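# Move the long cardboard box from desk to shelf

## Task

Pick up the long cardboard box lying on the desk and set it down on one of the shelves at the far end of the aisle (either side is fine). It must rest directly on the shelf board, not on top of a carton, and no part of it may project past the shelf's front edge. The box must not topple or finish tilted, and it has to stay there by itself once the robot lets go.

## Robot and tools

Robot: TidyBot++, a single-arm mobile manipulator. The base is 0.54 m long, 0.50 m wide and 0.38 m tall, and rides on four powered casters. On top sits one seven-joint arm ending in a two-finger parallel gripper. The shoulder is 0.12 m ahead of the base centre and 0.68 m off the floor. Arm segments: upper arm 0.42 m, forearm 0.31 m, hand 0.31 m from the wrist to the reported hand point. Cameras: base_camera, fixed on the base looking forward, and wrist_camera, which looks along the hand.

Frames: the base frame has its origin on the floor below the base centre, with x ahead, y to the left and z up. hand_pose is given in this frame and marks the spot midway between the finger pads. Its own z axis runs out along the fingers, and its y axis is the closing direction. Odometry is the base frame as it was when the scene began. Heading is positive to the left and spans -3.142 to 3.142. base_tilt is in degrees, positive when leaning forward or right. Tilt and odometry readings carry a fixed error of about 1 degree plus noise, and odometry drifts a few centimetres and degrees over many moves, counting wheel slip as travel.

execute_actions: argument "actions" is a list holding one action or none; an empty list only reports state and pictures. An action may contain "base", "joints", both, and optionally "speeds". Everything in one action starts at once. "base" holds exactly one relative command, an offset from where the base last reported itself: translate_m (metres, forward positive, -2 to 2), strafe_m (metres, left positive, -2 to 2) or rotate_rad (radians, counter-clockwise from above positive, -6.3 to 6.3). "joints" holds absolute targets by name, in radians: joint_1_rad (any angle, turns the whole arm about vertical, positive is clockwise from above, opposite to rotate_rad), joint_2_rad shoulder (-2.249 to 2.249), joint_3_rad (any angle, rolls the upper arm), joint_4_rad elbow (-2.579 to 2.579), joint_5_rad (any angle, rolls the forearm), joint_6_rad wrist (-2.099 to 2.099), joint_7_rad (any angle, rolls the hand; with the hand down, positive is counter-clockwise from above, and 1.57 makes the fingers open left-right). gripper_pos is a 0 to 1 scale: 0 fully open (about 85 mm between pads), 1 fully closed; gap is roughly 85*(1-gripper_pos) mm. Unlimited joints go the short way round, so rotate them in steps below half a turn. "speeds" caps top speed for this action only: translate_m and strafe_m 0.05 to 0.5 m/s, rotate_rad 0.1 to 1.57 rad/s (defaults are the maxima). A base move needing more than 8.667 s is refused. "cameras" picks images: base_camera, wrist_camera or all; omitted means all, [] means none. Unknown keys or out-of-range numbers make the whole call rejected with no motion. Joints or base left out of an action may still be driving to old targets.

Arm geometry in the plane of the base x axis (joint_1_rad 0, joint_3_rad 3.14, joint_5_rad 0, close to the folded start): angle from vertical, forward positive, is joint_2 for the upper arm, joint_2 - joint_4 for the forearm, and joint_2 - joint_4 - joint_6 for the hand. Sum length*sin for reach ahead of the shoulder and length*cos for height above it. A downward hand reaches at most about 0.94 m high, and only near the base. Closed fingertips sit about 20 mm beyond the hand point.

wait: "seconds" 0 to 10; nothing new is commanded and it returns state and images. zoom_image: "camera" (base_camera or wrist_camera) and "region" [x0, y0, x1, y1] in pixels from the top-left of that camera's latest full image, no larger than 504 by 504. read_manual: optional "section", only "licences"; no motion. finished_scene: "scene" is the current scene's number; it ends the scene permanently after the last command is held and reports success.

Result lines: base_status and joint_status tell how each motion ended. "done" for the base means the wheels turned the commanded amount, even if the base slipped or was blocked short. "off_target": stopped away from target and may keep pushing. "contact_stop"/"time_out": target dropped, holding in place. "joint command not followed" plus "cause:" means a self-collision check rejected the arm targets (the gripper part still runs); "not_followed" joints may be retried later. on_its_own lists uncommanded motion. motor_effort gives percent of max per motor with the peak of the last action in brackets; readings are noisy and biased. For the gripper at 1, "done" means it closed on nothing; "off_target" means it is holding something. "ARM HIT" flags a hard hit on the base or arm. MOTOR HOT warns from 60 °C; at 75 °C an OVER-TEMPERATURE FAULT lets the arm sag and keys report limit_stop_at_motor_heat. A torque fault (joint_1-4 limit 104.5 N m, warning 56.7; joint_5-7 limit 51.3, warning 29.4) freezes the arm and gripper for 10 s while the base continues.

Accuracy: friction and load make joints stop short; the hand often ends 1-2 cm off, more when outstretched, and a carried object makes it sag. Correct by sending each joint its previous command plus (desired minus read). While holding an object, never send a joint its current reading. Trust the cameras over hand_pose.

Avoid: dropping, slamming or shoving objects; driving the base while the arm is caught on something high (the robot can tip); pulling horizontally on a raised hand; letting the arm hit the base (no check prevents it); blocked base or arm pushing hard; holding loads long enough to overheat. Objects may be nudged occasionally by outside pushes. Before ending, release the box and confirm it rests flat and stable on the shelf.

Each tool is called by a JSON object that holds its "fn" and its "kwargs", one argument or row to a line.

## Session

{"fn": "execute_actions", "kwargs": {
  "actions": [
    {"joints":{"joint_4_rad":-2.2,"joint_6_rad":0.0}}
  ]
}}

Scene clock: 1.47 s.
base_odometry: x=+0.000 y=+0.000 heading=+0.000 (m, m, rad; odometry frame)
base_tilt: forward=-0.4 right=-0.1 (deg)
base_status: not commanded
joint_positions: joint_1_rad=-0.012 joint_2_rad=-0.401 joint_3_rad=+3.154 joint_4_rad=-2.206 joint_5_rad=+0.030 joint_6_rad=-0.014 joint_7_rad=+1.608 gripper_pos=+0.000
joint_status: all done
motor_effort: joint_1_rad=+1(0) joint_2_rad=-8(8) joint_3_rad=+0(0) joint_4_rad=+21(21) joint_5_rad=+1(1) joint_6_rad=+8(7) joint_7_rad=+0(1) (%)
hand_pose: x=+0.5624 y=+0.0004 z=+0.9203 quat_wxyz=(+0.019, +0.788, +0.025, +0.614) (m; base frame)
pictures: base_camera, wrist_camera
Images, in order (width x height): base_camera 644x364, wrist_camera 644x476.

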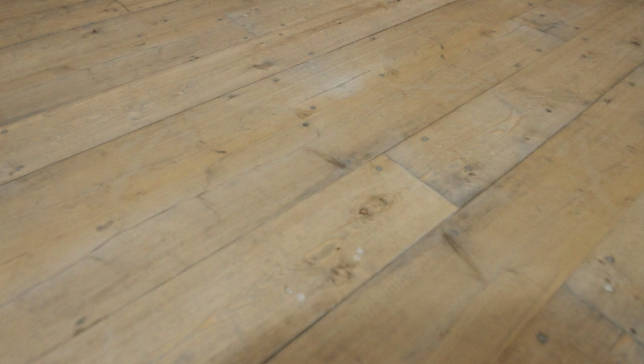

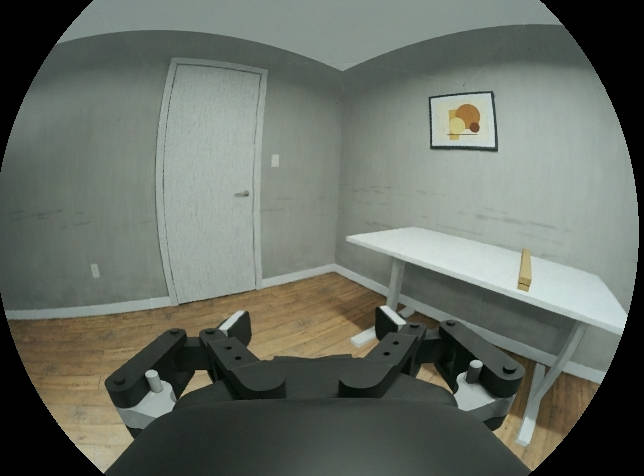

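{"fn": "execute_actions", "kwargs": {
  "actions": [
    {"base":{"rotate_rad":-0.88},"joints":{"joint_1_rad":0.0,"joint_2_rad":0.0,"joint_4_rad":-1.2,"joint_6_rad":-1.4,"joint_7_rad":1.55}}
  ]
}}

Scene clock: 5.50 s.
base_odometry: x=+0.000 y=+0.000 heading=-0.879 (m, m, rad; odometry frame)
base_tilt: forward=-0.4 right=-0.1 (deg)
base_status: done
joint_positions: joint_1_rad=-0.011 joint_2_rad=-0.022 joint_3_rad=+3.155 joint_4_rad=-1.217 joint_5_rad=+0.030 joint_6_rad=-1.374 joint_7_rad=+1.574 gripper_pos=+0.000
joint_status: all done
motor_effort: joint_1_rad=+0(1) joint_2_rad=-20(21) joint_3_rad=+0(2) joint_4_rad=+18(21) joint_5_rad=+0(0) joint_6_rad=+4(9) joint_7_rad=+1(0) (%)
hand_pose: x=+0.5708 y=-0.0090 z=+0.9563 quat_wxyz=(+0.015, +0.959, -0.001, +0.282) (m; base frame)
pictures: base_camera, wrist_camera
Images, in order (width x height): base_camera 644x364, wrist_camera 644x476.

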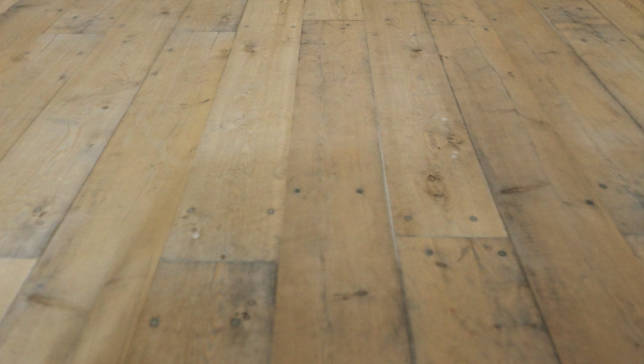

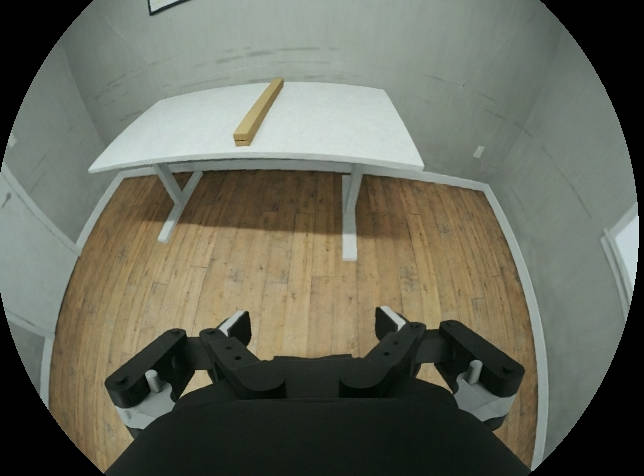

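{"fn": "execute_actions", "kwargs": {
  "actions": [
    {"base":{"strafe_m":0.3}}
  ],
  "cameras": []
}}

{"fn": "execute_actions", "kwargs": {
  "actions": [
    {"base":{"translate_m":0.8},"joints":{"joint_2_rad":0.35,"joint_4_rad":-0.75,"joint_6_rad":-1.85}}
  ],
  "cameras": ["wrist_camera"]
}}

Scene clock: 11.60 s.
base_odometry: x=+0.232 y=+0.191 heading=-0.880 (m, m, rad; odometry frame)
base_tilt: forward=-0.4 right=-0.1 (deg)
base_status: done
joint_positions: joint_1_rad=-0.009 joint_2_rad=-0.022 joint_3_rad=+3.153 joint_4_rad=-1.217 joint_5_rad=+0.030 joint_6_rad=-1.374 joint_7_rad=+1.574 gripper_pos=+0.000
joint_status: not commanded
motor_effort: joint_1_rad=+1(3) joint_2_rad=-20(21) joint_3_rad=+0(2) joint_4_rad=+18(18) joint_5_rad=+1(1) joint_6_rad=+5(5) joint_7_rad=+0(0) (%)
hand_pose: x=+0.5708 y=-0.0088 z=+0.9562 quat_wxyz=(+0.015, +0.959, -0.001, +0.282) (m; base frame)
pictures: none
No camera images: the call's "cameras" was empty. Leave "cameras" out to get every camera's image.

Scene clock: 14.57 s.
base_odometry: x=+0.742 y=-0.425 heading=-0.880 (m, m, rad; odometry frame)
base_tilt: forward=-0.4 right=-0.1 (deg)
base_status: done
joint_positions: joint_1_rad=-0.009 joint_2_rad=+0.346 joint_3_rad=+3.153 joint_4_rad=-0.767 joint_5_rad=+0.030 joint_6_rad=-1.823 joint_7_rad=+1.574 gripper_pos=+0.000
joint_status: all done
motor_effort: joint_1_rad=+0(1) joint_2_rad=-34(35) joint_3_rad=-1(1) joint_4_rad=+16(18) joint_5_rad=+0(0) joint_6_rad=+2(5) joint_7_rad=+1(0) (%)
hand_pose: x=+0.6074 y=-0.0074 z=+0.9120 quat_wxyz=(+0.016, +0.995, -0.004, +0.103) (m; base frame)
pictures: wrist_camera
Images, in order (width x height): wrist_camera 644x476.

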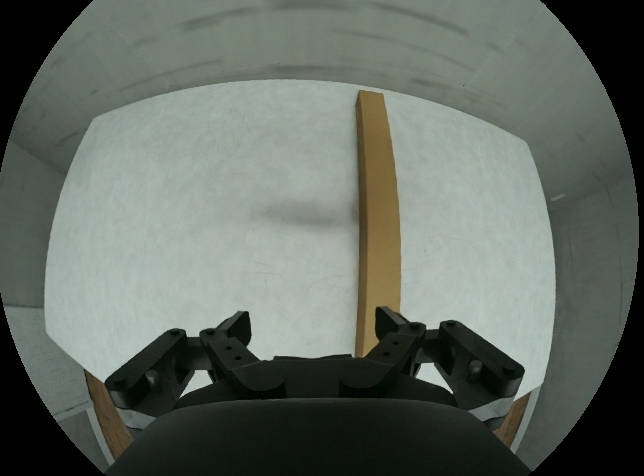

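{"fn": "execute_actions", "kwargs": {
  "actions": [
    {"base":{"strafe_m":-0.105},"joints":{"joint_7_rad":1.48,"joint_2_rad":0.6,"joint_4_rad":-0.6,"joint_6_rad":-1.9}}
  ],
  "cameras": ["wrist_camera"]
}}

Scene clock: 19.03 s.
base_odometry: x=+0.661 y=-0.492 heading=-0.880 (m, m, rad; odometry frame)
base_tilt: forward=-0.3 right=-0.1 (deg)
base_status: done
joint_positions: joint_1_rad=+0.001 joint_2_rad=+0.604 joint_3_rad=+3.153 joint_4_rad=-0.618 joint_5_rad=+0.030 joint_6_rad=-1.871 joint_7_rad=+1.503 gripper_pos=+0.000
joint_status: all done
motor_effort: joint_1_rad=+1(3) joint_2_rad=-41(46) joint_3_rad=-1(2) joint_4_rad=+15(17) joint_5_rad=+1(1) joint_6_rad=+1(1) joint_7_rad=+1(1) (%)
hand_pose: x=+0.6683 y=-0.0123 z=+0.8244 quat_wxyz=(+0.017, +0.999, -0.044, +0.024) (m; base frame)
pictures: wrist_camera
Images, in order (width x height): wrist_camera 644x476.

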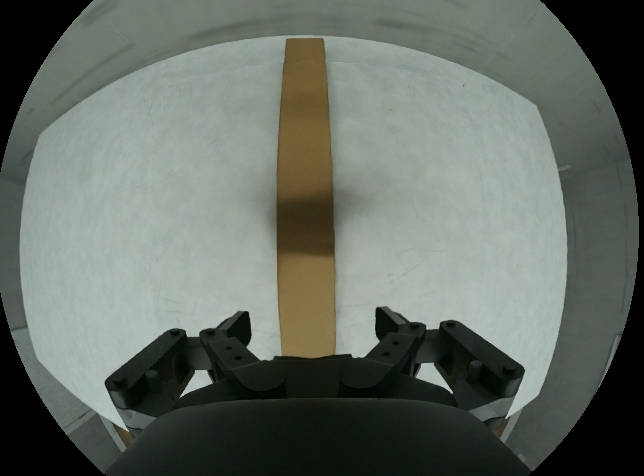

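{"fn": "execute_actions", "kwargs": {
  "actions": [
    {"base":{"strafe_m":0.008},"joints":{"joint_2_rad":0.68,"joint_4_rad":-0.72,"joint_6_rad":-1.72}}
  ],
  "cameras": ["wrist_camera"]
}}

{"fn": "execute_actions", "kwargs": {
  "actions": [
    {"joints":{"gripper_pos":1}}
  ],
  "cameras": []
}}

{"fn": "execute_actions", "kwargs": {
  "actions": [
    {"joints":{"joint_2_rad":0.6,"joint_4_rad":-0.6,"joint_6_rad":-1.93}}
  ],
  "cameras": ["wrist_camera"]
}}

{"fn": "execute_actions", "kwargs": {
  "actions": [
    {"base":{"translate_m":-0.6},"joints":{"joint_7_rad":1.59}}
  ],
  "cameras": ["wrist_camera"]
}}

Scene clock: 24.67 s.
base_odometry: x=+0.667 y=-0.487 heading=-0.880 (m, m, rad; odometry frame)
base_tilt: forward=-0.3 right=-0.1 (deg)
base_status: done
joint_positions: joint_1_rad=-0.002 joint_2_rad=+0.678 joint_3_rad=+3.153 joint_4_rad=-0.707 joint_5_rad=+0.030 joint_6_rad=-1.742 joint_7_rad=+1.503 gripper_pos=+0.000
joint_status: all done
motor_effort: joint_1_rad=+1(4) joint_2_rad=-44(49) joint_3_rad=-1(2) joint_4_rad=+16(17) joint_5_rad=+0(1) joint_6_rad=+0(1) joint_7_rad=+1(0) (%)
hand_pose: x=+0.6962 y=-0.0113 z=+0.7565 quat_wxyz=(+0.018, +0.999, -0.040, +0.008) (m; base frame)
pictures: wrist_camera
Images, in order (width x height): wrist_camera 644x476.

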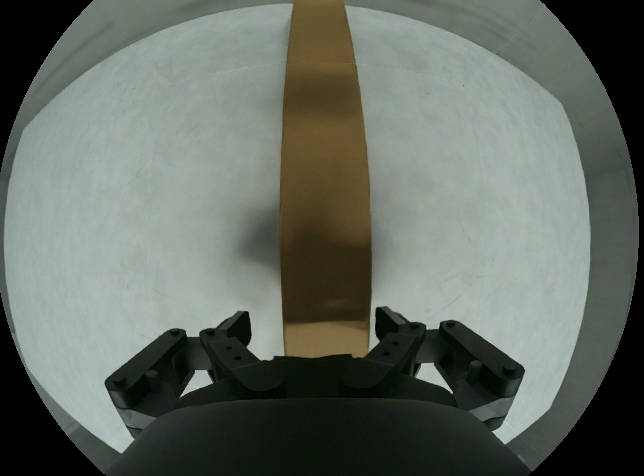

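Scene clock: 25.77 s.
base_odometry: x=+0.667 y=-0.487 heading=-0.880 (m, m, rad; odometry frame)
base_tilt: forward=-0.3 right=-0.1 (deg)
base_status: not commanded
joint_positions: joint_1_rad=-0.002 joint_2_rad=+0.676 joint_3_rad=+3.153 joint_4_rad=-0.708 joint_5_rad=+0.030 joint_6_rad=-1.742 joint_7_rad=+1.503 gripper_pos=+0.465
joint_status: gripper_pos off_target (ended at +0.465, target +1.000)
motor_effort: joint_1_rad=+1(0) joint_2_rad=-45(46) joint_3_rad=-1(1) joint_4_rad=+16(17) joint_5_rad=+1(1) joint_6_rad=+1(1) joint_7_rad=+0(0) (%)
hand_pose: x=+0.6958 y=-0.0113 z=+0.7573 quat_wxyz=(+0.018, +0.999, -0.040, +0.008) (m; base frame)
pictures: none
No camera images: the call's "cameras" was empty. Leave "cameras" out to get every camera's image.

Scene clock: 26.87 s.
base_odometry: x=+0.667 y=-0.487 heading=-0.880 (m, m, rad; odometry frame)
base_tilt: forward=-0.4 right=-0.1 (deg)
base_status: not commanded
joint_positions: joint_1_rad=-0.002 joint_2_rad=+0.605 joint_3_rad=+3.153 joint_4_rad=-0.614 joint_5_rad=+0.030 joint_6_rad=-1.908 joint_7_rad=+1.503 gripper_pos=+0.465
joint_status: all done
motor_effort: joint_1_rad=+0(1) joint_2_rad=-41(48) joint_3_rad=-1(1) joint_4_rad=+15(17) joint_5_rad=+0(0) joint_6_rad=+0(1) joint_7_rad=+0(1) (%)
hand_pose: x=+0.6578 y=-0.0105 z=+0.8247 quat_wxyz=(+0.017, +0.999, -0.043, +0.007) (m; base frame)
pictures: wrist_camera
Images, in order (width x height): wrist_camera 644x476.

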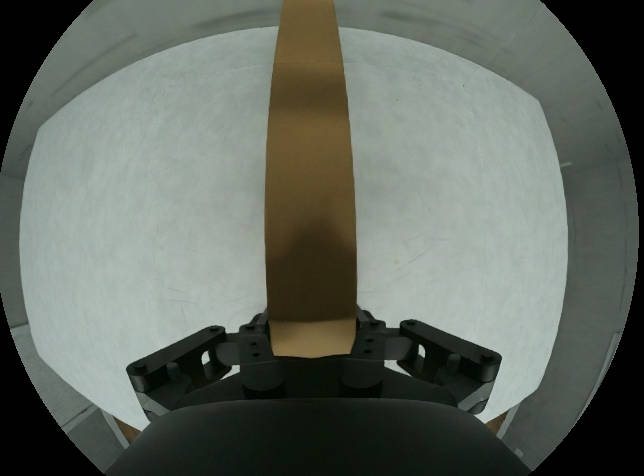

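Scene clock: 29.43 s.
base_odometry: x=+0.285 y=-0.025 heading=-0.880 (m, m, rad; odometry frame)
base_tilt: forward=-0.4 right=-0.1 (deg)
base_status: done
joint_positions: joint_1_rad=-0.002 joint_2_rad=+0.605 joint_3_rad=+3.153 joint_4_rad=-0.614 joint_5_rad=+0.030 joint_6_rad=-1.909 joint_7_rad=+1.576 gripper_pos=+0.465
joint_status: all done
motor_effort: joint_1_rad=+1(1) joint_2_rad=-40(47) joint_3_rad=-1(1) joint_4_rad=+16(16) joint_5_rad=+0(1) joint_6_rad=+0(1) joint_7_rad=+0(1) (%)
hand_pose: x=+0.6576 y=-0.0105 z=+0.8249 quat_wxyz=(+0.017, +1.000, -0.006, +0.006) (m; base frame)
pictures: wrist_camera
Images, in order (width x height): wrist_camera 644x476.

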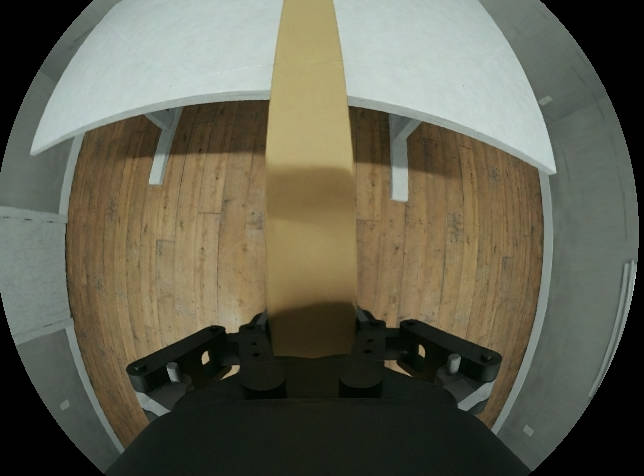

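{"fn": "execute_actions", "kwargs": {
  "actions": [
    {"base":{"rotate_rad":3.14},"speeds":{"rotate_rad":1.2},"joints":{"joint_1_rad":1.55,"joint_7_rad":3.14,"joint_3_rad":3.12}}
  ],
  "cameras": []
}}

{"fn": "execute_actions", "kwargs": {
  "actions": [
    {"joints":{"joint_1_rad":1.59,"joint_7_rad":3.16,"joint_2_rad":0.05,"joint_4_rad":-2.05,"joint_6_rad":-1.0}}
  ]
}}

Scene clock: 36.53 s.
base_odometry: x=+0.285 y=-0.025 heading=+2.260 (m, m, rad; odometry frame)
base_tilt: forward=-0.4 right=+0.0 (deg)
base_status: done
joint_positions: joint_1_rad=+1.539 joint_2_rad=+0.605 joint_3_rad=+3.127 joint_4_rad=-0.614 joint_5_rad=+0.030 joint_6_rad=-1.909 joint_7_rad=+3.119 gripper_pos=+0.465
joint_status: all done
motor_effort: joint_1_rad=+1(5) joint_2_rad=-41(44) joint_3_rad=-1(2) joint_4_rad=+16(16) joint_5_rad=+0(1) joint_6_rad=+0(0) joint_7_rad=+0(1) (%)
hand_pose: x=+0.1340 y=-0.5382 z=+0.8249 quat_wxyz=(+0.007, +1.000, +0.005, -0.009) (m; base frame)
pictures: none
No camera images: the call's "cameras" was empty. Leave "cameras" out to get every camera's image.

Scene clock: 39.23 s.
base_odometry: x=+0.285 y=-0.025 heading=+2.260 (m, m, rad; odometry frame)
base_tilt: forward=-0.4 right=-0.1 (deg)
base_status: not commanded
joint_positions: joint_1_rad=+1.569 joint_2_rad=+0.073 joint_3_rad=+3.127 joint_4_rad=-2.036 joint_5_rad=+0.030 joint_6_rad=-1.028 joint_7_rad=+3.136 gripper_pos=+0.465
joint_status: all done
motor_effort: joint_1_rad=+1(0) joint_2_rad=-19(41) joint_3_rad=+0(1) joint_4_rad=+14(17) joint_5_rad=+0(0) joint_6_rad=+0(1) joint_7_rad=+1(1) (%)
hand_pose: x=+0.1175 y=-0.3018 z=+0.6291 quat_wxyz=(+0.002, +1.000, +0.013, -0.012) (m; base frame)
pictures: base_camera, wrist_camera
Images, in order (width x height): base_camera 644x364, wrist_camera 644x476.

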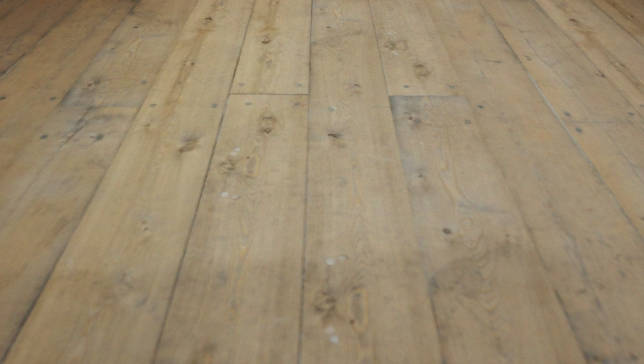

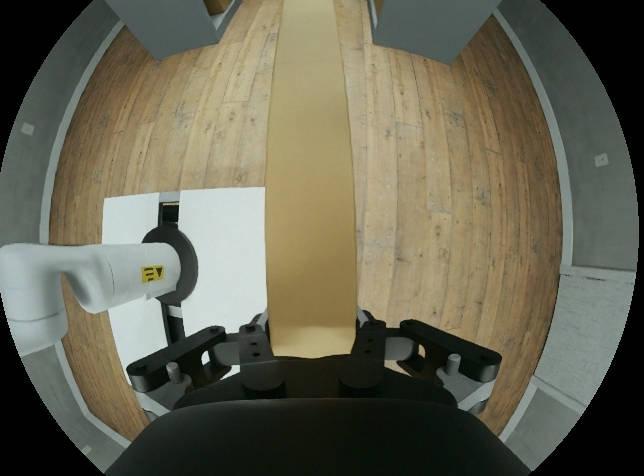

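{"fn": "execute_actions", "kwargs": {
  "actions": [
    {"base":{"strafe_m":-0.12}}
  ],
  "cameras": []
}}

{"fn": "execute_actions", "kwargs": {
  "actions": [
    {"base":{"translate_m":0.75}}
  ]
}}

Scene clock: 42.60 s.
base_odometry: x=+0.377 y=+0.051 heading=+2.261 (m, m, rad; odometry frame)
base_tilt: forward=-0.4 right=-0.1 (deg)
base_status: done
joint_positions: joint_1_rad=+1.570 joint_2_rad=+0.066 joint_3_rad=+3.127 joint_4_rad=-2.038 joint_5_rad=+0.030 joint_6_rad=-1.024 joint_7_rad=+3.136 gripper_pos=+0.465
joint_status: not commanded
motor_effort: joint_1_rad=+1(0) joint_2_rad=-19(22) joint_3_rad=-1(1) joint_4_rad=+14(15) joint_5_rad=+0(0) joint_6_rad=+0(1) joint_7_rad=+0(1) (%)
hand_pose: x=+0.1173 y=-0.3027 z=+0.6306 quat_wxyz=(+0.007, +1.000, +0.013, -0.012) (m; base frame)
pictures: none
No camera images: the call's "cameras" was empty. Leave "cameras" out to get every camera's image.

Scene clock: 45.43 s.
base_odometry: x=-0.100 y=+0.630 heading=+2.261 (m, m, rad; odometry frame)
base_tilt: forward=-0.4 right=-0.1 (deg)
base_status: done
joint_positions: joint_1_rad=+1.576 joint_2_rad=+0.066 joint_3_rad=+3.126 joint_4_rad=-2.038 joint_5_rad=+0.030 joint_6_rad=-1.024 joint_7_rad=+3.136 gripper_pos=+0.465
joint_status: not commanded
motor_effort: joint_1_rad=+0(2) joint_2_rad=-19(19) joint_3_rad=-1(1) joint_4_rad=+14(14) joint_5_rad=+0(1) joint_6_rad=+0(0) joint_7_rad=+1(0) (%)
hand_pose: x=+0.1156 y=-0.3028 z=+0.6306 quat_wxyz=(+0.007, +1.000, +0.010, -0.012) (m; base frame)
pictures: base_camera, wrist_camera
Images, in order (width x height): base_camera 644x364, wrist_camera 644x476.

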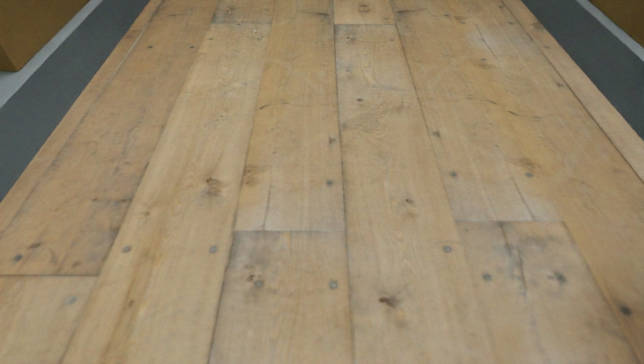

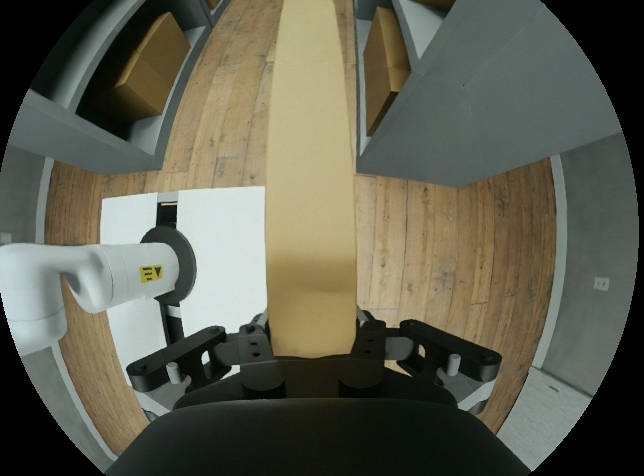

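{"fn": "execute_actions", "kwargs": {
  "actions": [
    {"base":{"translate_m":1.6}}
  ]
}}

Scene clock: 51.17 s.
base_odometry: x=-1.119 y=+1.864 heading=+2.261 (m, m, rad; odometry frame)
base_tilt: forward=-0.4 right=-0.1 (deg)
base_status: done
joint_positions: joint_1_rad=+1.578 joint_2_rad=+0.066 joint_3_rad=+3.126 joint_4_rad=-2.038 joint_5_rad=+0.030 joint_6_rad=-1.024 joint_7_rad=+3.136 gripper_pos=+0.465
joint_status: not commanded
motor_effort: joint_1_rad=+1(1) joint_2_rad=-20(20) joint_3_rad=-1(2) joint_4_rad=+14(14) joint_5_rad=+0(1) joint_6_rad=+0(1) joint_7_rad=+0(1) (%)
hand_pose: x=+0.1150 y=-0.3028 z=+0.6306 quat_wxyz=(+0.007, +1.000, +0.009, -0.012) (m; base frame)
pictures: base_camera, wrist_camera
Images, in order (width x height): base_camera 644x364, wrist_camera 644x476.

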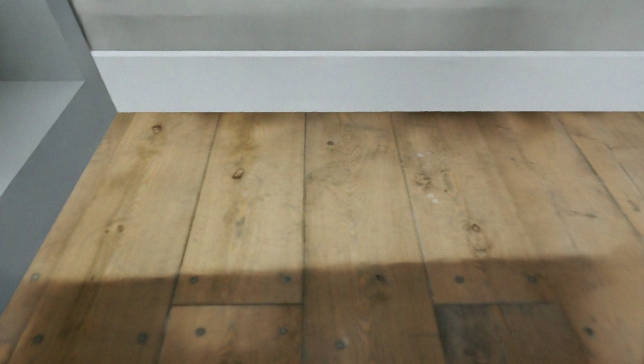

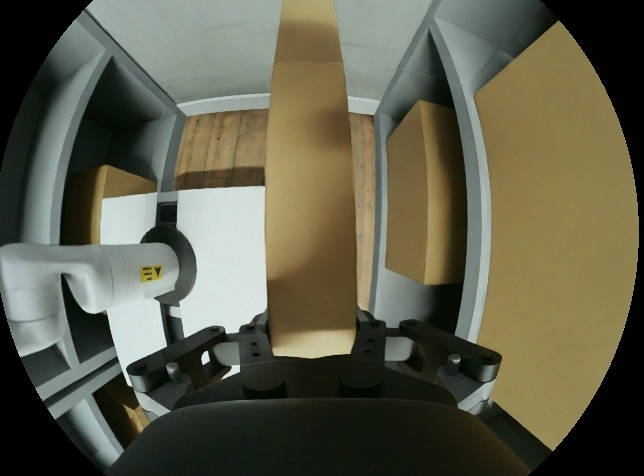

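{"fn": "execute_actions", "kwargs": {
  "actions": [
    {"base":{"translate_m":0.12},"joints":{"joint_1_rad":2.52,"joint_7_rad":4.09}}
  ],
  "cameras": ["wrist_camera"]
}}

{"fn": "execute_actions", "kwargs": {
  "actions": [
    {"base":{"strafe_m":-0.06},"joints":{"joint_2_rad":0.5,"joint_4_rad":-0.98,"joint_6_rad":-1.66}}
  ],
  "cameras": ["wrist_camera"]
}}

Scene clock: 59.83 s.
base_odometry: x=-1.195 y=+1.957 heading=+2.261 (m, m, rad; odometry frame)
base_tilt: forward=-0.4 right=-0.1 (deg)
base_status: done
joint_positions: joint_1_rad=+2.503 joint_2_rad=+0.066 joint_3_rad=+3.123 joint_4_rad=-2.038 joint_5_rad=+0.030 joint_6_rad=-1.024 joint_7_rad=+4.069 gripper_pos=+0.465
joint_status: all done
motor_effort: joint_1_rad=+0(2) joint_2_rad=-19(20) joint_3_rad=-1(1) joint_4_rad=+14(14) joint_5_rad=+0(1) joint_6_rad=+0(0) joint_7_rad=+1(0) (%)
hand_pose: x=-0.1246 y=-0.1798 z=+0.6306 quat_wxyz=(-0.005, +1.000, +0.014, -0.013) (m; base frame)
pictures: wrist_camera
Images, in order (width x height): wrist_camera 644x476.

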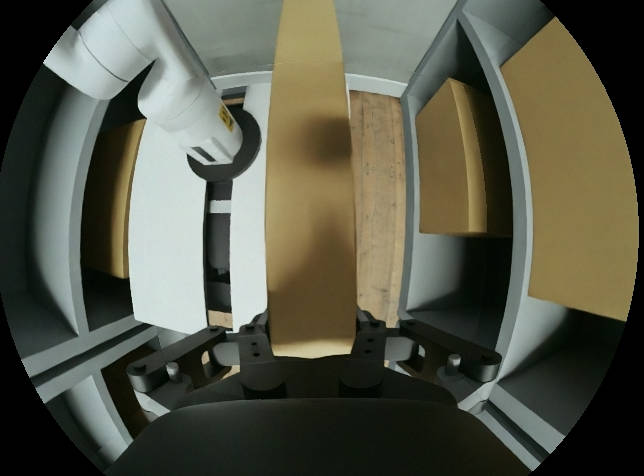

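Scene clock: 62.20 s.
base_odometry: x=-1.149 y=+1.995 heading=+2.261 (m, m, rad; odometry frame)
base_tilt: forward=-0.4 right=-0.1 (deg)
base_status: done
joint_positions: joint_1_rad=+2.506 joint_2_rad=+0.482 joint_3_rad=+3.122 joint_4_rad=-0.999 joint_5_rad=+0.030 joint_6_rad=-1.632 joint_7_rad=+4.069 gripper_pos=+0.465
joint_status: all done
motor_effort: joint_1_rad=+0(2) joint_2_rad=-38(39) joint_3_rad=-1(1) joint_4_rad=+16(16) joint_5_rad=+0(1) joint_6_rad=+0(0) joint_7_rad=+1(1) (%)
hand_pose: x=-0.2966 y=-0.3071 z=+0.7717 quat_wxyz=(+0.000, +1.000, +0.004, -0.017) (m; base frame)
pictures: wrist_camera
Images, in order (width x height): wrist_camera 644x476.

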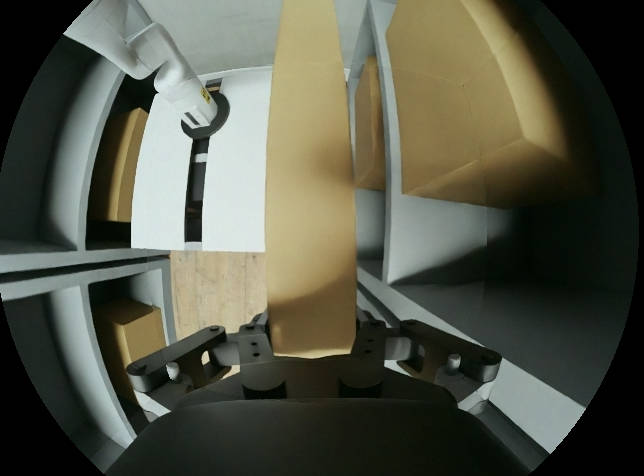

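{"fn": "execute_actions", "kwargs": {
  "actions": [
    {"joints":{"joint_1_rad":2.72,"joint_7_rad":4.29,"joint_2_rad":0.68,"joint_4_rad":-0.70,"joint_6_rad":-1.76}}
  ],
  "cameras": ["wrist_camera"]
}}

{"fn": "execute_actions", "kwargs": {
  "actions": [
    {"joints":{"joint_1_rad":3.70,"joint_7_rad":5.27}}
  ],
  "cameras": ["wrist_camera"]
}}

{"fn": "execute_actions", "kwargs": {
  "actions": [
    {"joints":{"joint_2_rad":0.3,"joint_4_rad":-1.5,"joint_6_rad":-1.33}}
  ],
  "cameras": ["wrist_camera"]
}}

Scene clock: 67.63 s.
base_odometry: x=-1.149 y=+1.995 heading=+2.261 (m, m, rad; odometry frame)
base_tilt: forward=-0.4 right=-0.1 (deg)
base_status: not commanded
joint_positions: joint_1_rad=+2.713 joint_2_rad=+0.671 joint_3_rad=+3.122 joint_4_rad=-0.721 joint_5_rad=+0.030 joint_6_rad=-1.732 joint_7_rad=+4.268 gripper_pos=+0.465
joint_status: all done
motor_effort: joint_1_rad=+1(2) joint_2_rad=-45(46) joint_3_rad=-1(2) joint_4_rad=+16(16) joint_5_rad=+0(1) joint_6_rad=+0(1) joint_7_rad=+0(0) (%)
hand_pose: x=-0.4054 y=-0.2394 z=+0.7560 quat_wxyz=(-0.004, +1.000, -0.003, -0.012) (m; base frame)
pictures: wrist_camera
Images, in order (width x height): wrist_camera 644x476.

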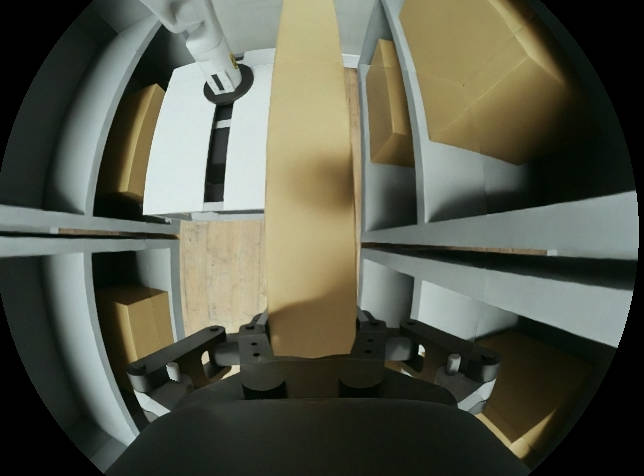

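Scene clock: 69.90 s.
base_odometry: x=-1.149 y=+1.995 heading=+2.261 (m, m, rad; odometry frame)
base_tilt: forward=-0.4 right=-0.1 (deg)
base_status: not commanded
joint_positions: joint_1_rad=+3.690 joint_2_rad=+0.671 joint_3_rad=+3.122 joint_4_rad=-0.721 joint_5_rad=+0.030 joint_6_rad=-1.732 joint_7_rad=+5.249 gripper_pos=+0.465
joint_status: all done
motor_effort: joint_1_rad=+1(4) joint_2_rad=-45(46) joint_3_rad=-1(3) joint_4_rad=+16(16) joint_5_rad=+1(1) joint_6_rad=+0(1) joint_7_rad=+1(0) (%)
hand_pose: x=-0.3731 y=+0.3003 z=+0.7560 quat_wxyz=(-0.012, +1.000, -0.001, -0.003) (m; base frame)
pictures: wrist_camera
Images, in order (width x height): wrist_camera 644x476.

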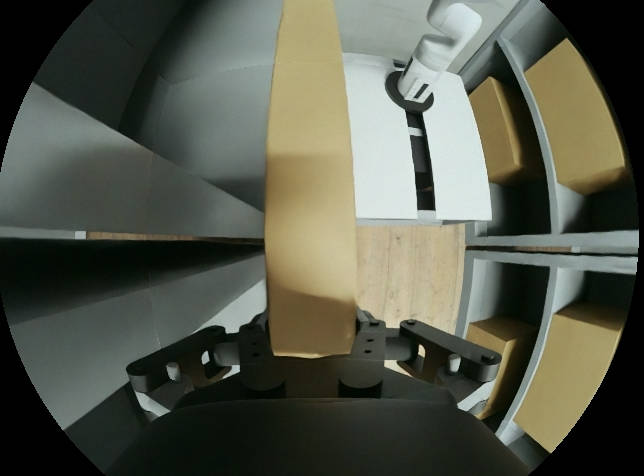

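Scene clock: 71.97 s.
base_odometry: x=-1.149 y=+1.995 heading=+2.261 (m, m, rad; odometry frame)
base_tilt: forward=-0.3 right=-0.1 (deg)
base_status: not commanded
joint_positions: joint_1_rad=+3.690 joint_2_rad=+0.323 joint_3_rad=+3.122 joint_4_rad=-1.486 joint_5_rad=+0.030 joint_6_rad=-1.359 joint_7_rad=+5.249 gripper_pos=+0.465
joint_status: all done
motor_effort: joint_1_rad=+1(1) joint_2_rad=-32(45) joint_3_rad=-1(1) joint_4_rad=+15(16) joint_5_rad=+0(0) joint_6_rad=+0(1) joint_7_rad=+1(1) (%)
hand_pose: x=-0.2489 y=+0.2244 z=+0.6956 quat_wxyz=(-0.003, +1.000, +0.007, +0.017) (m; base frame)
pictures: wrist_camera
Images, in order (width x height): wrist_camera 644x476.

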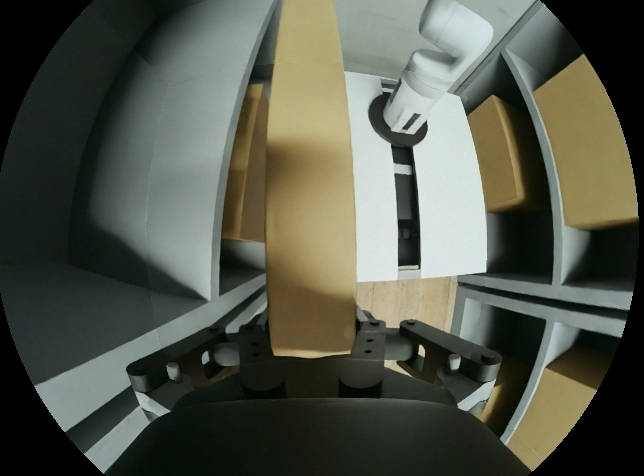

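{"fn": "execute_actions", "kwargs": {
  "actions": [
    {"base":{"strafe_m":-0.05},"joints":{"joint_1_rad":4.725,"joint_7_rad":6.30,"joint_2_rad":-0.02,"joint_4_rad":-1.96,"joint_6_rad":-1.17}}
  ]
}}

Scene clock: 77.57 s.
base_odometry: x=-1.110 y=+2.027 heading=+2.261 (m, m, rad; odometry frame)
base_tilt: forward=-0.4 right=-0.1 (deg)
base_status: done
joint_positions: joint_1_rad=+4.708 joint_2_rad=+0.003 joint_3_rad=+3.121 joint_4_rad=-1.944 joint_5_rad=+0.030 joint_6_rad=-1.199 joint_7_rad=+6.279 gripper_pos=+0.465
joint_status: all done
motor_effort: joint_1_rad=+1(3) joint_2_rad=-18(33) joint_3_rad=+0(1) joint_4_rad=+16(16) joint_5_rad=+0(1) joint_6_rad=+0(0) joint_7_rad=+1(1) (%)
hand_pose: x=+0.1189 y=+0.2924 z=+0.6760 quat_wxyz=(+0.002, +1.000, +0.016, +0.014) (m; base frame)
pictures: base_camera, wrist_camera
Images, in order (width x height): base_camera 644x364, wrist_camera 644x476.

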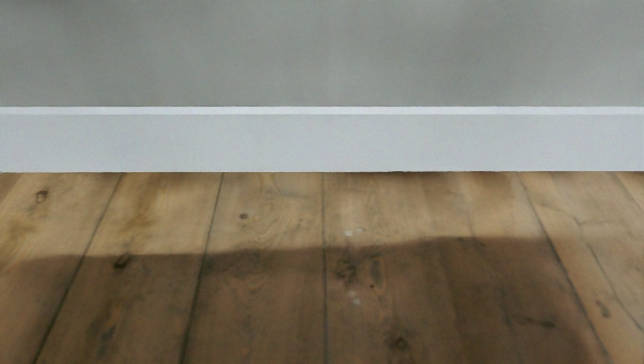

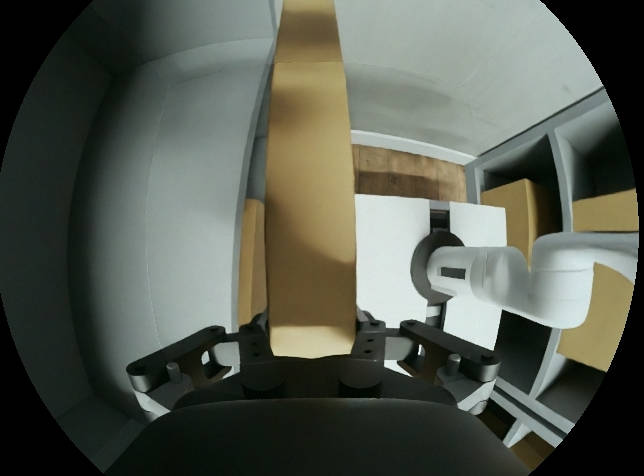

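{"fn": "execute_actions", "kwargs": {
  "actions": [
    {"base":{"translate_m":-0.04}}
  ],
  "cameras": []
}}

{"fn": "execute_actions", "kwargs": {
  "actions": [
    {"base":{"strafe_m":-0.06},"joints":{"joint_2_rad":0.40,"joint_4_rad":-1.56,"joint_6_rad":-0.64}}
  ]
}}

Scene clock: 82.03 s.
base_odometry: x=-1.085 y=+1.997 heading=+2.261 (m, m, rad; odometry frame)
base_tilt: forward=-0.4 right=-0.1 (deg)
base_status: done
joint_positions: joint_1_rad=+4.711 joint_2_rad=+0.002 joint_3_rad=+3.120 joint_4_rad=-1.944 joint_5_rad=+0.030 joint_6_rad=-1.197 joint_7_rad=+6.279 gripper_pos=+0.465
joint_status: not commanded
motor_effort: joint_1_rad=+1(1) joint_2_rad=-17(18) joint_3_rad=+0(2) joint_4_rad=+16(16) joint_5_rad=+0(1) joint_6_rad=+0(0) joint_7_rad=+0(1) (%)
hand_pose: x=+0.1197 y=+0.2927 z=+0.6761 quat_wxyz=(+0.001, +1.000, +0.014, +0.014) (m; base frame)
pictures: none
No camera images: the call's "cameras" was empty. Leave "cameras" out to get every camera's image.

Scene clock: 83.83 s.
base_odometry: x=-1.038 y=+2.035 heading=+2.261 (m, m, rad; odometry frame)
base_tilt: forward=-0.4 right=-0.1 (deg)
base_status: done
joint_positions: joint_1_rad=+4.710 joint_2_rad=+0.396 joint_3_rad=+3.102 joint_4_rad=-1.643 joint_5_rad=+0.055 joint_6_rad=-0.733 joint_7_rad=+6.378 gripper_pos=+0.465
joint_status: joint_4_rad off_target (ended at -1.643, target -1.560); joint_6_rad off_target (ended at -0.733, target -0.640); the others done
motor_effort: joint_1_rad=+7(7) joint_2_rad=-38(41) joint_3_rad=+5(5) joint_4_rad=+30(35) joint_5_rad=-6(7) joint_6_rad=+13(14) joint_7_rad=-15(15) (%)
hand_pose: x=+0.1066 y=+0.5551 z=+0.6384 quat_wxyz=(-0.184, +0.979, +0.081, +0.019) (m; base frame)
pictures: base_camera, wrist_camera
Images, in order (width x height): base_camera 644x364, wrist_camera 644x476.

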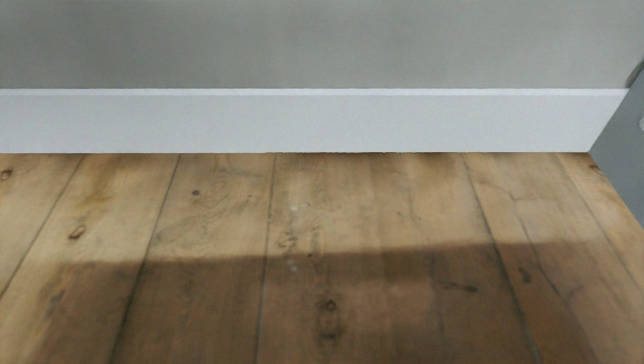

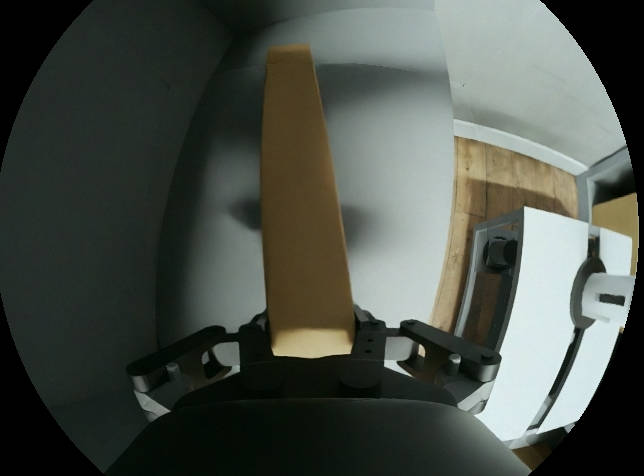

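{"fn": "execute_actions", "kwargs": {
  "actions": [
    {"joints":{"joint_2_rad":0.12,"joint_4_rad":-1.8,"joint_6_rad":-0.8}}
  ],
  "cameras": []
}}

{"fn": "execute_actions", "kwargs": {
  "actions": [
    {"base":{"translate_m":0.09}}
  ]
}}

Scene clock: 87.20 s.
base_odometry: x=-1.038 y=+2.035 heading=+2.261 (m, m, rad; odometry frame)
base_tilt: forward=-0.4 right=-0.1 (deg)
base_status: not commanded
joint_positions: joint_1_rad=+4.711 joint_2_rad=+0.124 joint_3_rad=+3.108 joint_4_rad=-1.784 joint_5_rad=+0.054 joint_6_rad=-0.776 joint_7_rad=+6.320 gripper_pos=+0.465
joint_status: all done
motor_effort: joint_1_rad=+1(6) joint_2_rad=-26(40) joint_3_rad=-1(4) joint_4_rad=+18(29) joint_5_rad=+1(7) joint_6_rad=+4(13) joint_7_rad=+1(15) (%)
hand_pose: x=+0.1131 y=+0.4859 z=+0.7165 quat_wxyz=(-0.227, +0.973, +0.048, +0.021) (m; base frame)
pictures: none
No camera images: the call's "cameras" was empty. Leave "cameras" out to get every camera's image.

Scene clock: 88.40 s.
base_odometry: x=-1.095 y=+2.104 heading=+2.261 (m, m, rad; odometry frame)
base_tilt: forward=-0.4 right=-0.1 (deg)
base_status: done
joint_positions: joint_1_rad=+4.719 joint_2_rad=+0.124 joint_3_rad=+3.116 joint_4_rad=-1.785 joint_5_rad=+0.051 joint_6_rad=-0.776 joint_7_rad=+6.320 gripper_pos=+0.465
joint_status: not commanded
motor_effort: joint_1_rad=+0(1) joint_2_rad=-26(26) joint_3_rad=+0(2) joint_4_rad=+18(19) joint_5_rad=+1(1) joint_6_rad=+4(4) joint_7_rad=+0(0) (%)
hand_pose: x=+0.1197 y=+0.4857 z=+0.7161 quat_wxyz=(-0.226, +0.973, +0.041, +0.022) (m; base frame)
pictures: base_camera, wrist_camera
Images, in order (width x height): base_camera 644x364, wrist_camera 644x476.

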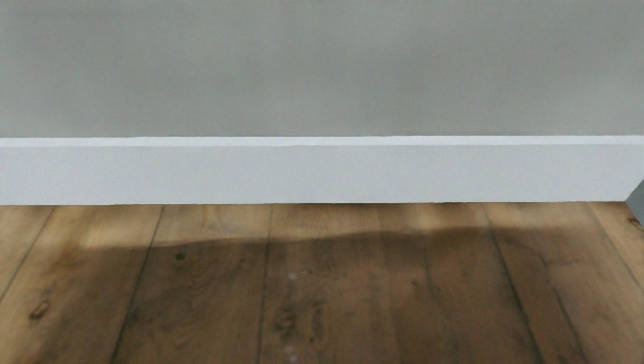

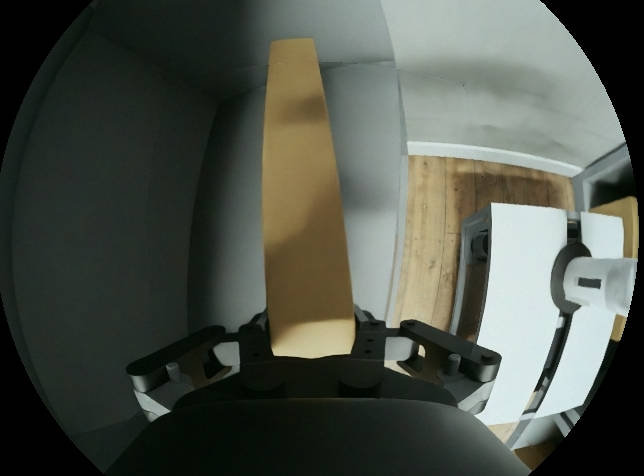

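{"fn": "execute_actions", "kwargs": {
  "actions": [
    {"joints":{"joint_2_rad":0.38,"joint_4_rad":-1.72,"joint_6_rad":-0.52,"joint_7_rad":6.24,"joint_5_rad":-0.02}}
  ],
  "cameras": ["wrist_camera"]
}}

Scene clock: 92.97 s.
base_odometry: x=-1.095 y=+2.104 heading=+2.261 (m, m, rad; odometry frame)
base_tilt: forward=-0.4 right=-0.1 (deg)
base_status: not commanded
joint_positions: joint_1_rad=+4.719 joint_2_rad=+0.378 joint_3_rad=+3.116 joint_4_rad=-1.741 joint_5_rad=+0.004 joint_6_rad=-0.547 joint_7_rad=+6.264 gripper_pos=+0.465
joint_status: all done
motor_effort: joint_1_rad=+0(1) joint_2_rad=-35(37) joint_3_rad=-1(1) joint_4_rad=+16(17) joint_5_rad=+0(1) joint_6_rad=+4(5) joint_7_rad=+1(0) (%)
hand_pose: x=+0.1079 y=+0.5654 z=+0.6320 quat_wxyz=(-0.235, +0.972, -0.001, -0.008) (m; base frame)
pictures: wrist_camera
Images, in order (width x height): wrist_camera 644x476.

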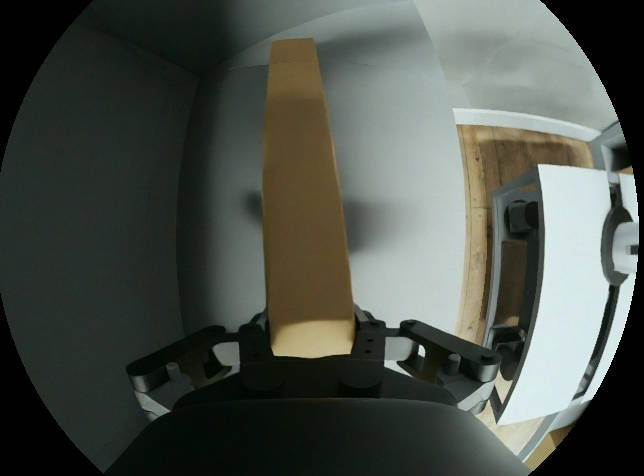

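{"fn": "execute_actions", "kwargs": {
  "actions": [
    {"joints":{"joint_2_rad":0.56,"joint_4_rad":-1.55,"joint_6_rad":-0.69}}
  ],
  "cameras": ["wrist_camera"]
}}

Scene clock: 97.90 s.
base_odometry: x=-1.095 y=+2.104 heading=+2.261 (m, m, rad; odometry frame)
base_tilt: forward=-0.4 right=-0.1 (deg)
base_status: not commanded
joint_positions: joint_1_rad=+4.719 joint_2_rad=+0.514 joint_3_rad=+3.116 joint_4_rad=-1.551 joint_5_rad=+0.004 joint_6_rad=-0.656 joint_7_rad=+6.264 gripper_pos=+0.465
joint_status: joint_2_rad off_target (ended at +0.514, target +0.560); the others done
motor_effort: joint_1_rad=+1(3) joint_2_rad=-33(36) joint_3_rad=-1(1) joint_4_rad=+14(17) joint_5_rad=-2(2) joint_6_rad=+2(5) joint_7_rad=-1(1) (%)
hand_pose: x=+0.1078 y=+0.6103 z=+0.6151 quat_wxyz=(-0.209, +0.978, -0.002, -0.008) (m; base frame)
pictures: wrist_camera
Images, in order (width x height): wrist_camera 644x476.

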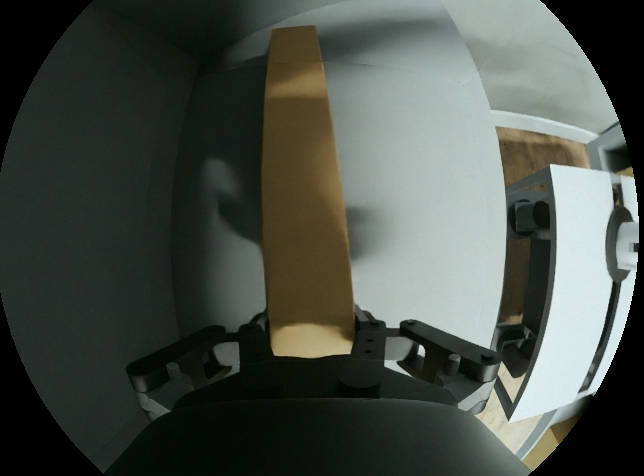

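{"fn": "execute_actions", "kwargs": {
  "actions": [
    {"joints":{"joint_2_rad":0.53,"gripper_pos":0}}
  ],
  "cameras": ["wrist_camera"]
}}

{"fn": "execute_actions", "kwargs": {
  "actions": [
    {"joints":{"joint_2_rad":0.2,"joint_4_rad":-1.75,"joint_6_rad":-0.62}}
  ],
  "cameras": ["wrist_camera"]
}}

Scene clock: 102.00 s.
base_odometry: x=-1.095 y=+2.104 heading=+2.261 (m, m, rad; odometry frame)
base_tilt: forward=-0.4 right=-0.2 (deg)
base_status: not commanded
joint_positions: joint_1_rad=+4.719 joint_2_rad=+0.518 joint_3_rad=+3.116 joint_4_rad=-1.551 joint_5_rad=+0.004 joint_6_rad=-0.662 joint_7_rad=+6.264 gripper_pos=+0.000
joint_status: all done
motor_effort: joint_1_rad=+0(1) joint_2_rad=-39(40) joint_3_rad=-1(3) joint_4_rad=+16(16) joint_5_rad=+0(2) joint_6_rad=+3(4) joint_7_rad=+0(0) (%)
hand_pose: x=+0.1081 y=+0.6084 z=+0.6119 quat_wxyz=(-0.204, +0.979, -0.002, -0.008) (m; base frame)
pictures: wrist_camera
Images, in order (width x height): wrist_camera 644x476.

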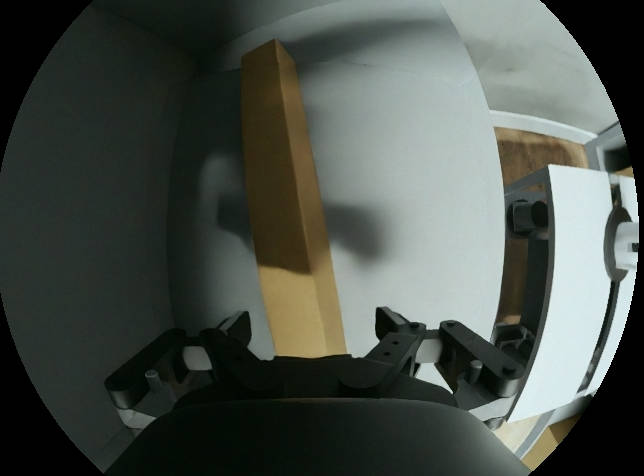

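Scene clock: 103.70 s.
base_odometry: x=-1.095 y=+2.104 heading=+2.261 (m, m, rad; odometry frame)
base_tilt: forward=-0.4 right=-0.1 (deg)
base_status: not commanded
joint_positions: joint_1_rad=+4.719 joint_2_rad=+0.201 joint_3_rad=+3.116 joint_4_rad=-1.731 joint_5_rad=+0.000 joint_6_rad=-0.647 joint_7_rad=+6.264 gripper_pos=+0.000
joint_status: all done
motor_effort: joint_1_rad=+1(2) joint_2_rad=-29(45) joint_3_rad=-1(1) joint_4_rad=+17(25) joint_5_rad=+0(2) joint_6_rad=+4(4) joint_7_rad=+1(1) (%)
hand_pose: x=+0.1079 y=+0.5437 z=+0.7196 quat_wxyz=(-0.277, +0.961, -0.001, -0.008) (m; base frame)
pictures: wrist_camera
Images, in order (width x height): wrist_camera 644x476.

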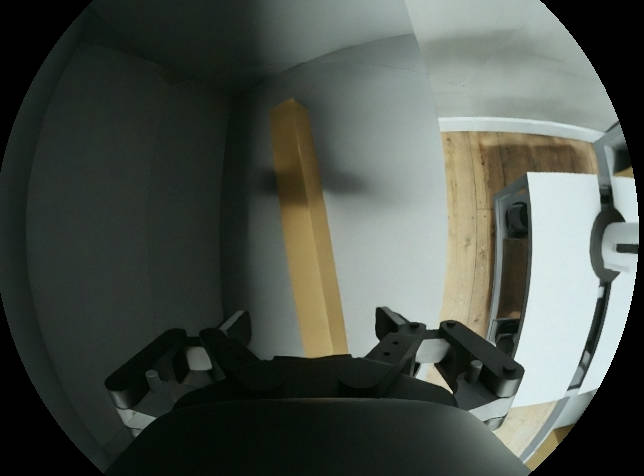

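{"fn": "execute_actions", "kwargs": {
  "actions": [
    {"joints":{"joint_2_rad":0.05,"joint_7_rad":7.6}}
  ],
  "cameras": ["wrist_camera"]
}}

Scene clock: 107.73 s.
base_odometry: x=-1.095 y=+2.104 heading=+2.261 (m, m, rad; odometry frame)
base_tilt: forward=-0.4 right=-0.2 (deg)
base_status: not commanded
joint_positions: joint_1_rad=+4.719 joint_2_rad=+0.070 joint_3_rad=+3.116 joint_4_rad=-1.735 joint_5_rad=+0.000 joint_6_rad=-0.647 joint_7_rad=+7.600 gripper_pos=+0.000
joint_status: all done
motor_effort: joint_1_rad=+0(1) joint_2_rad=-25(30) joint_3_rad=+0(1) joint_4_rad=+19(22) joint_5_rad=+0(0) joint_6_rad=+6(7) joint_7_rad=+0(1) (%)
hand_pose: x=+0.1078 y=+0.5328 z=+0.7885 quat_wxyz=(-0.270, +0.739, +0.582, +0.204) (m; base frame)
pictures: wrist_camera
Images, in order (width x height): wrist_camera 644x476.

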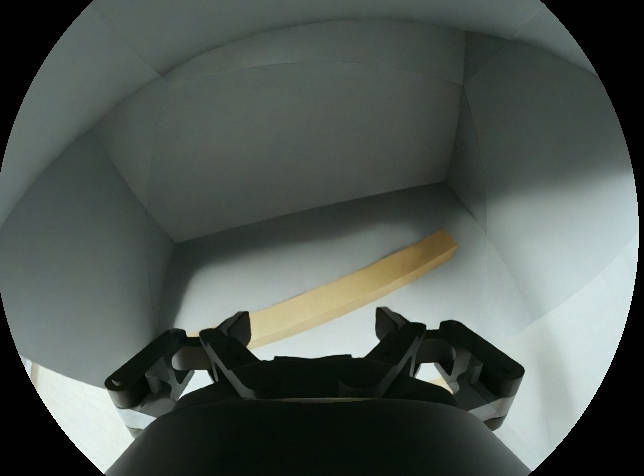

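{"fn": "finished_scene", "kwargs": {
  "scene": 2
}}

The scene is finished: the task was done.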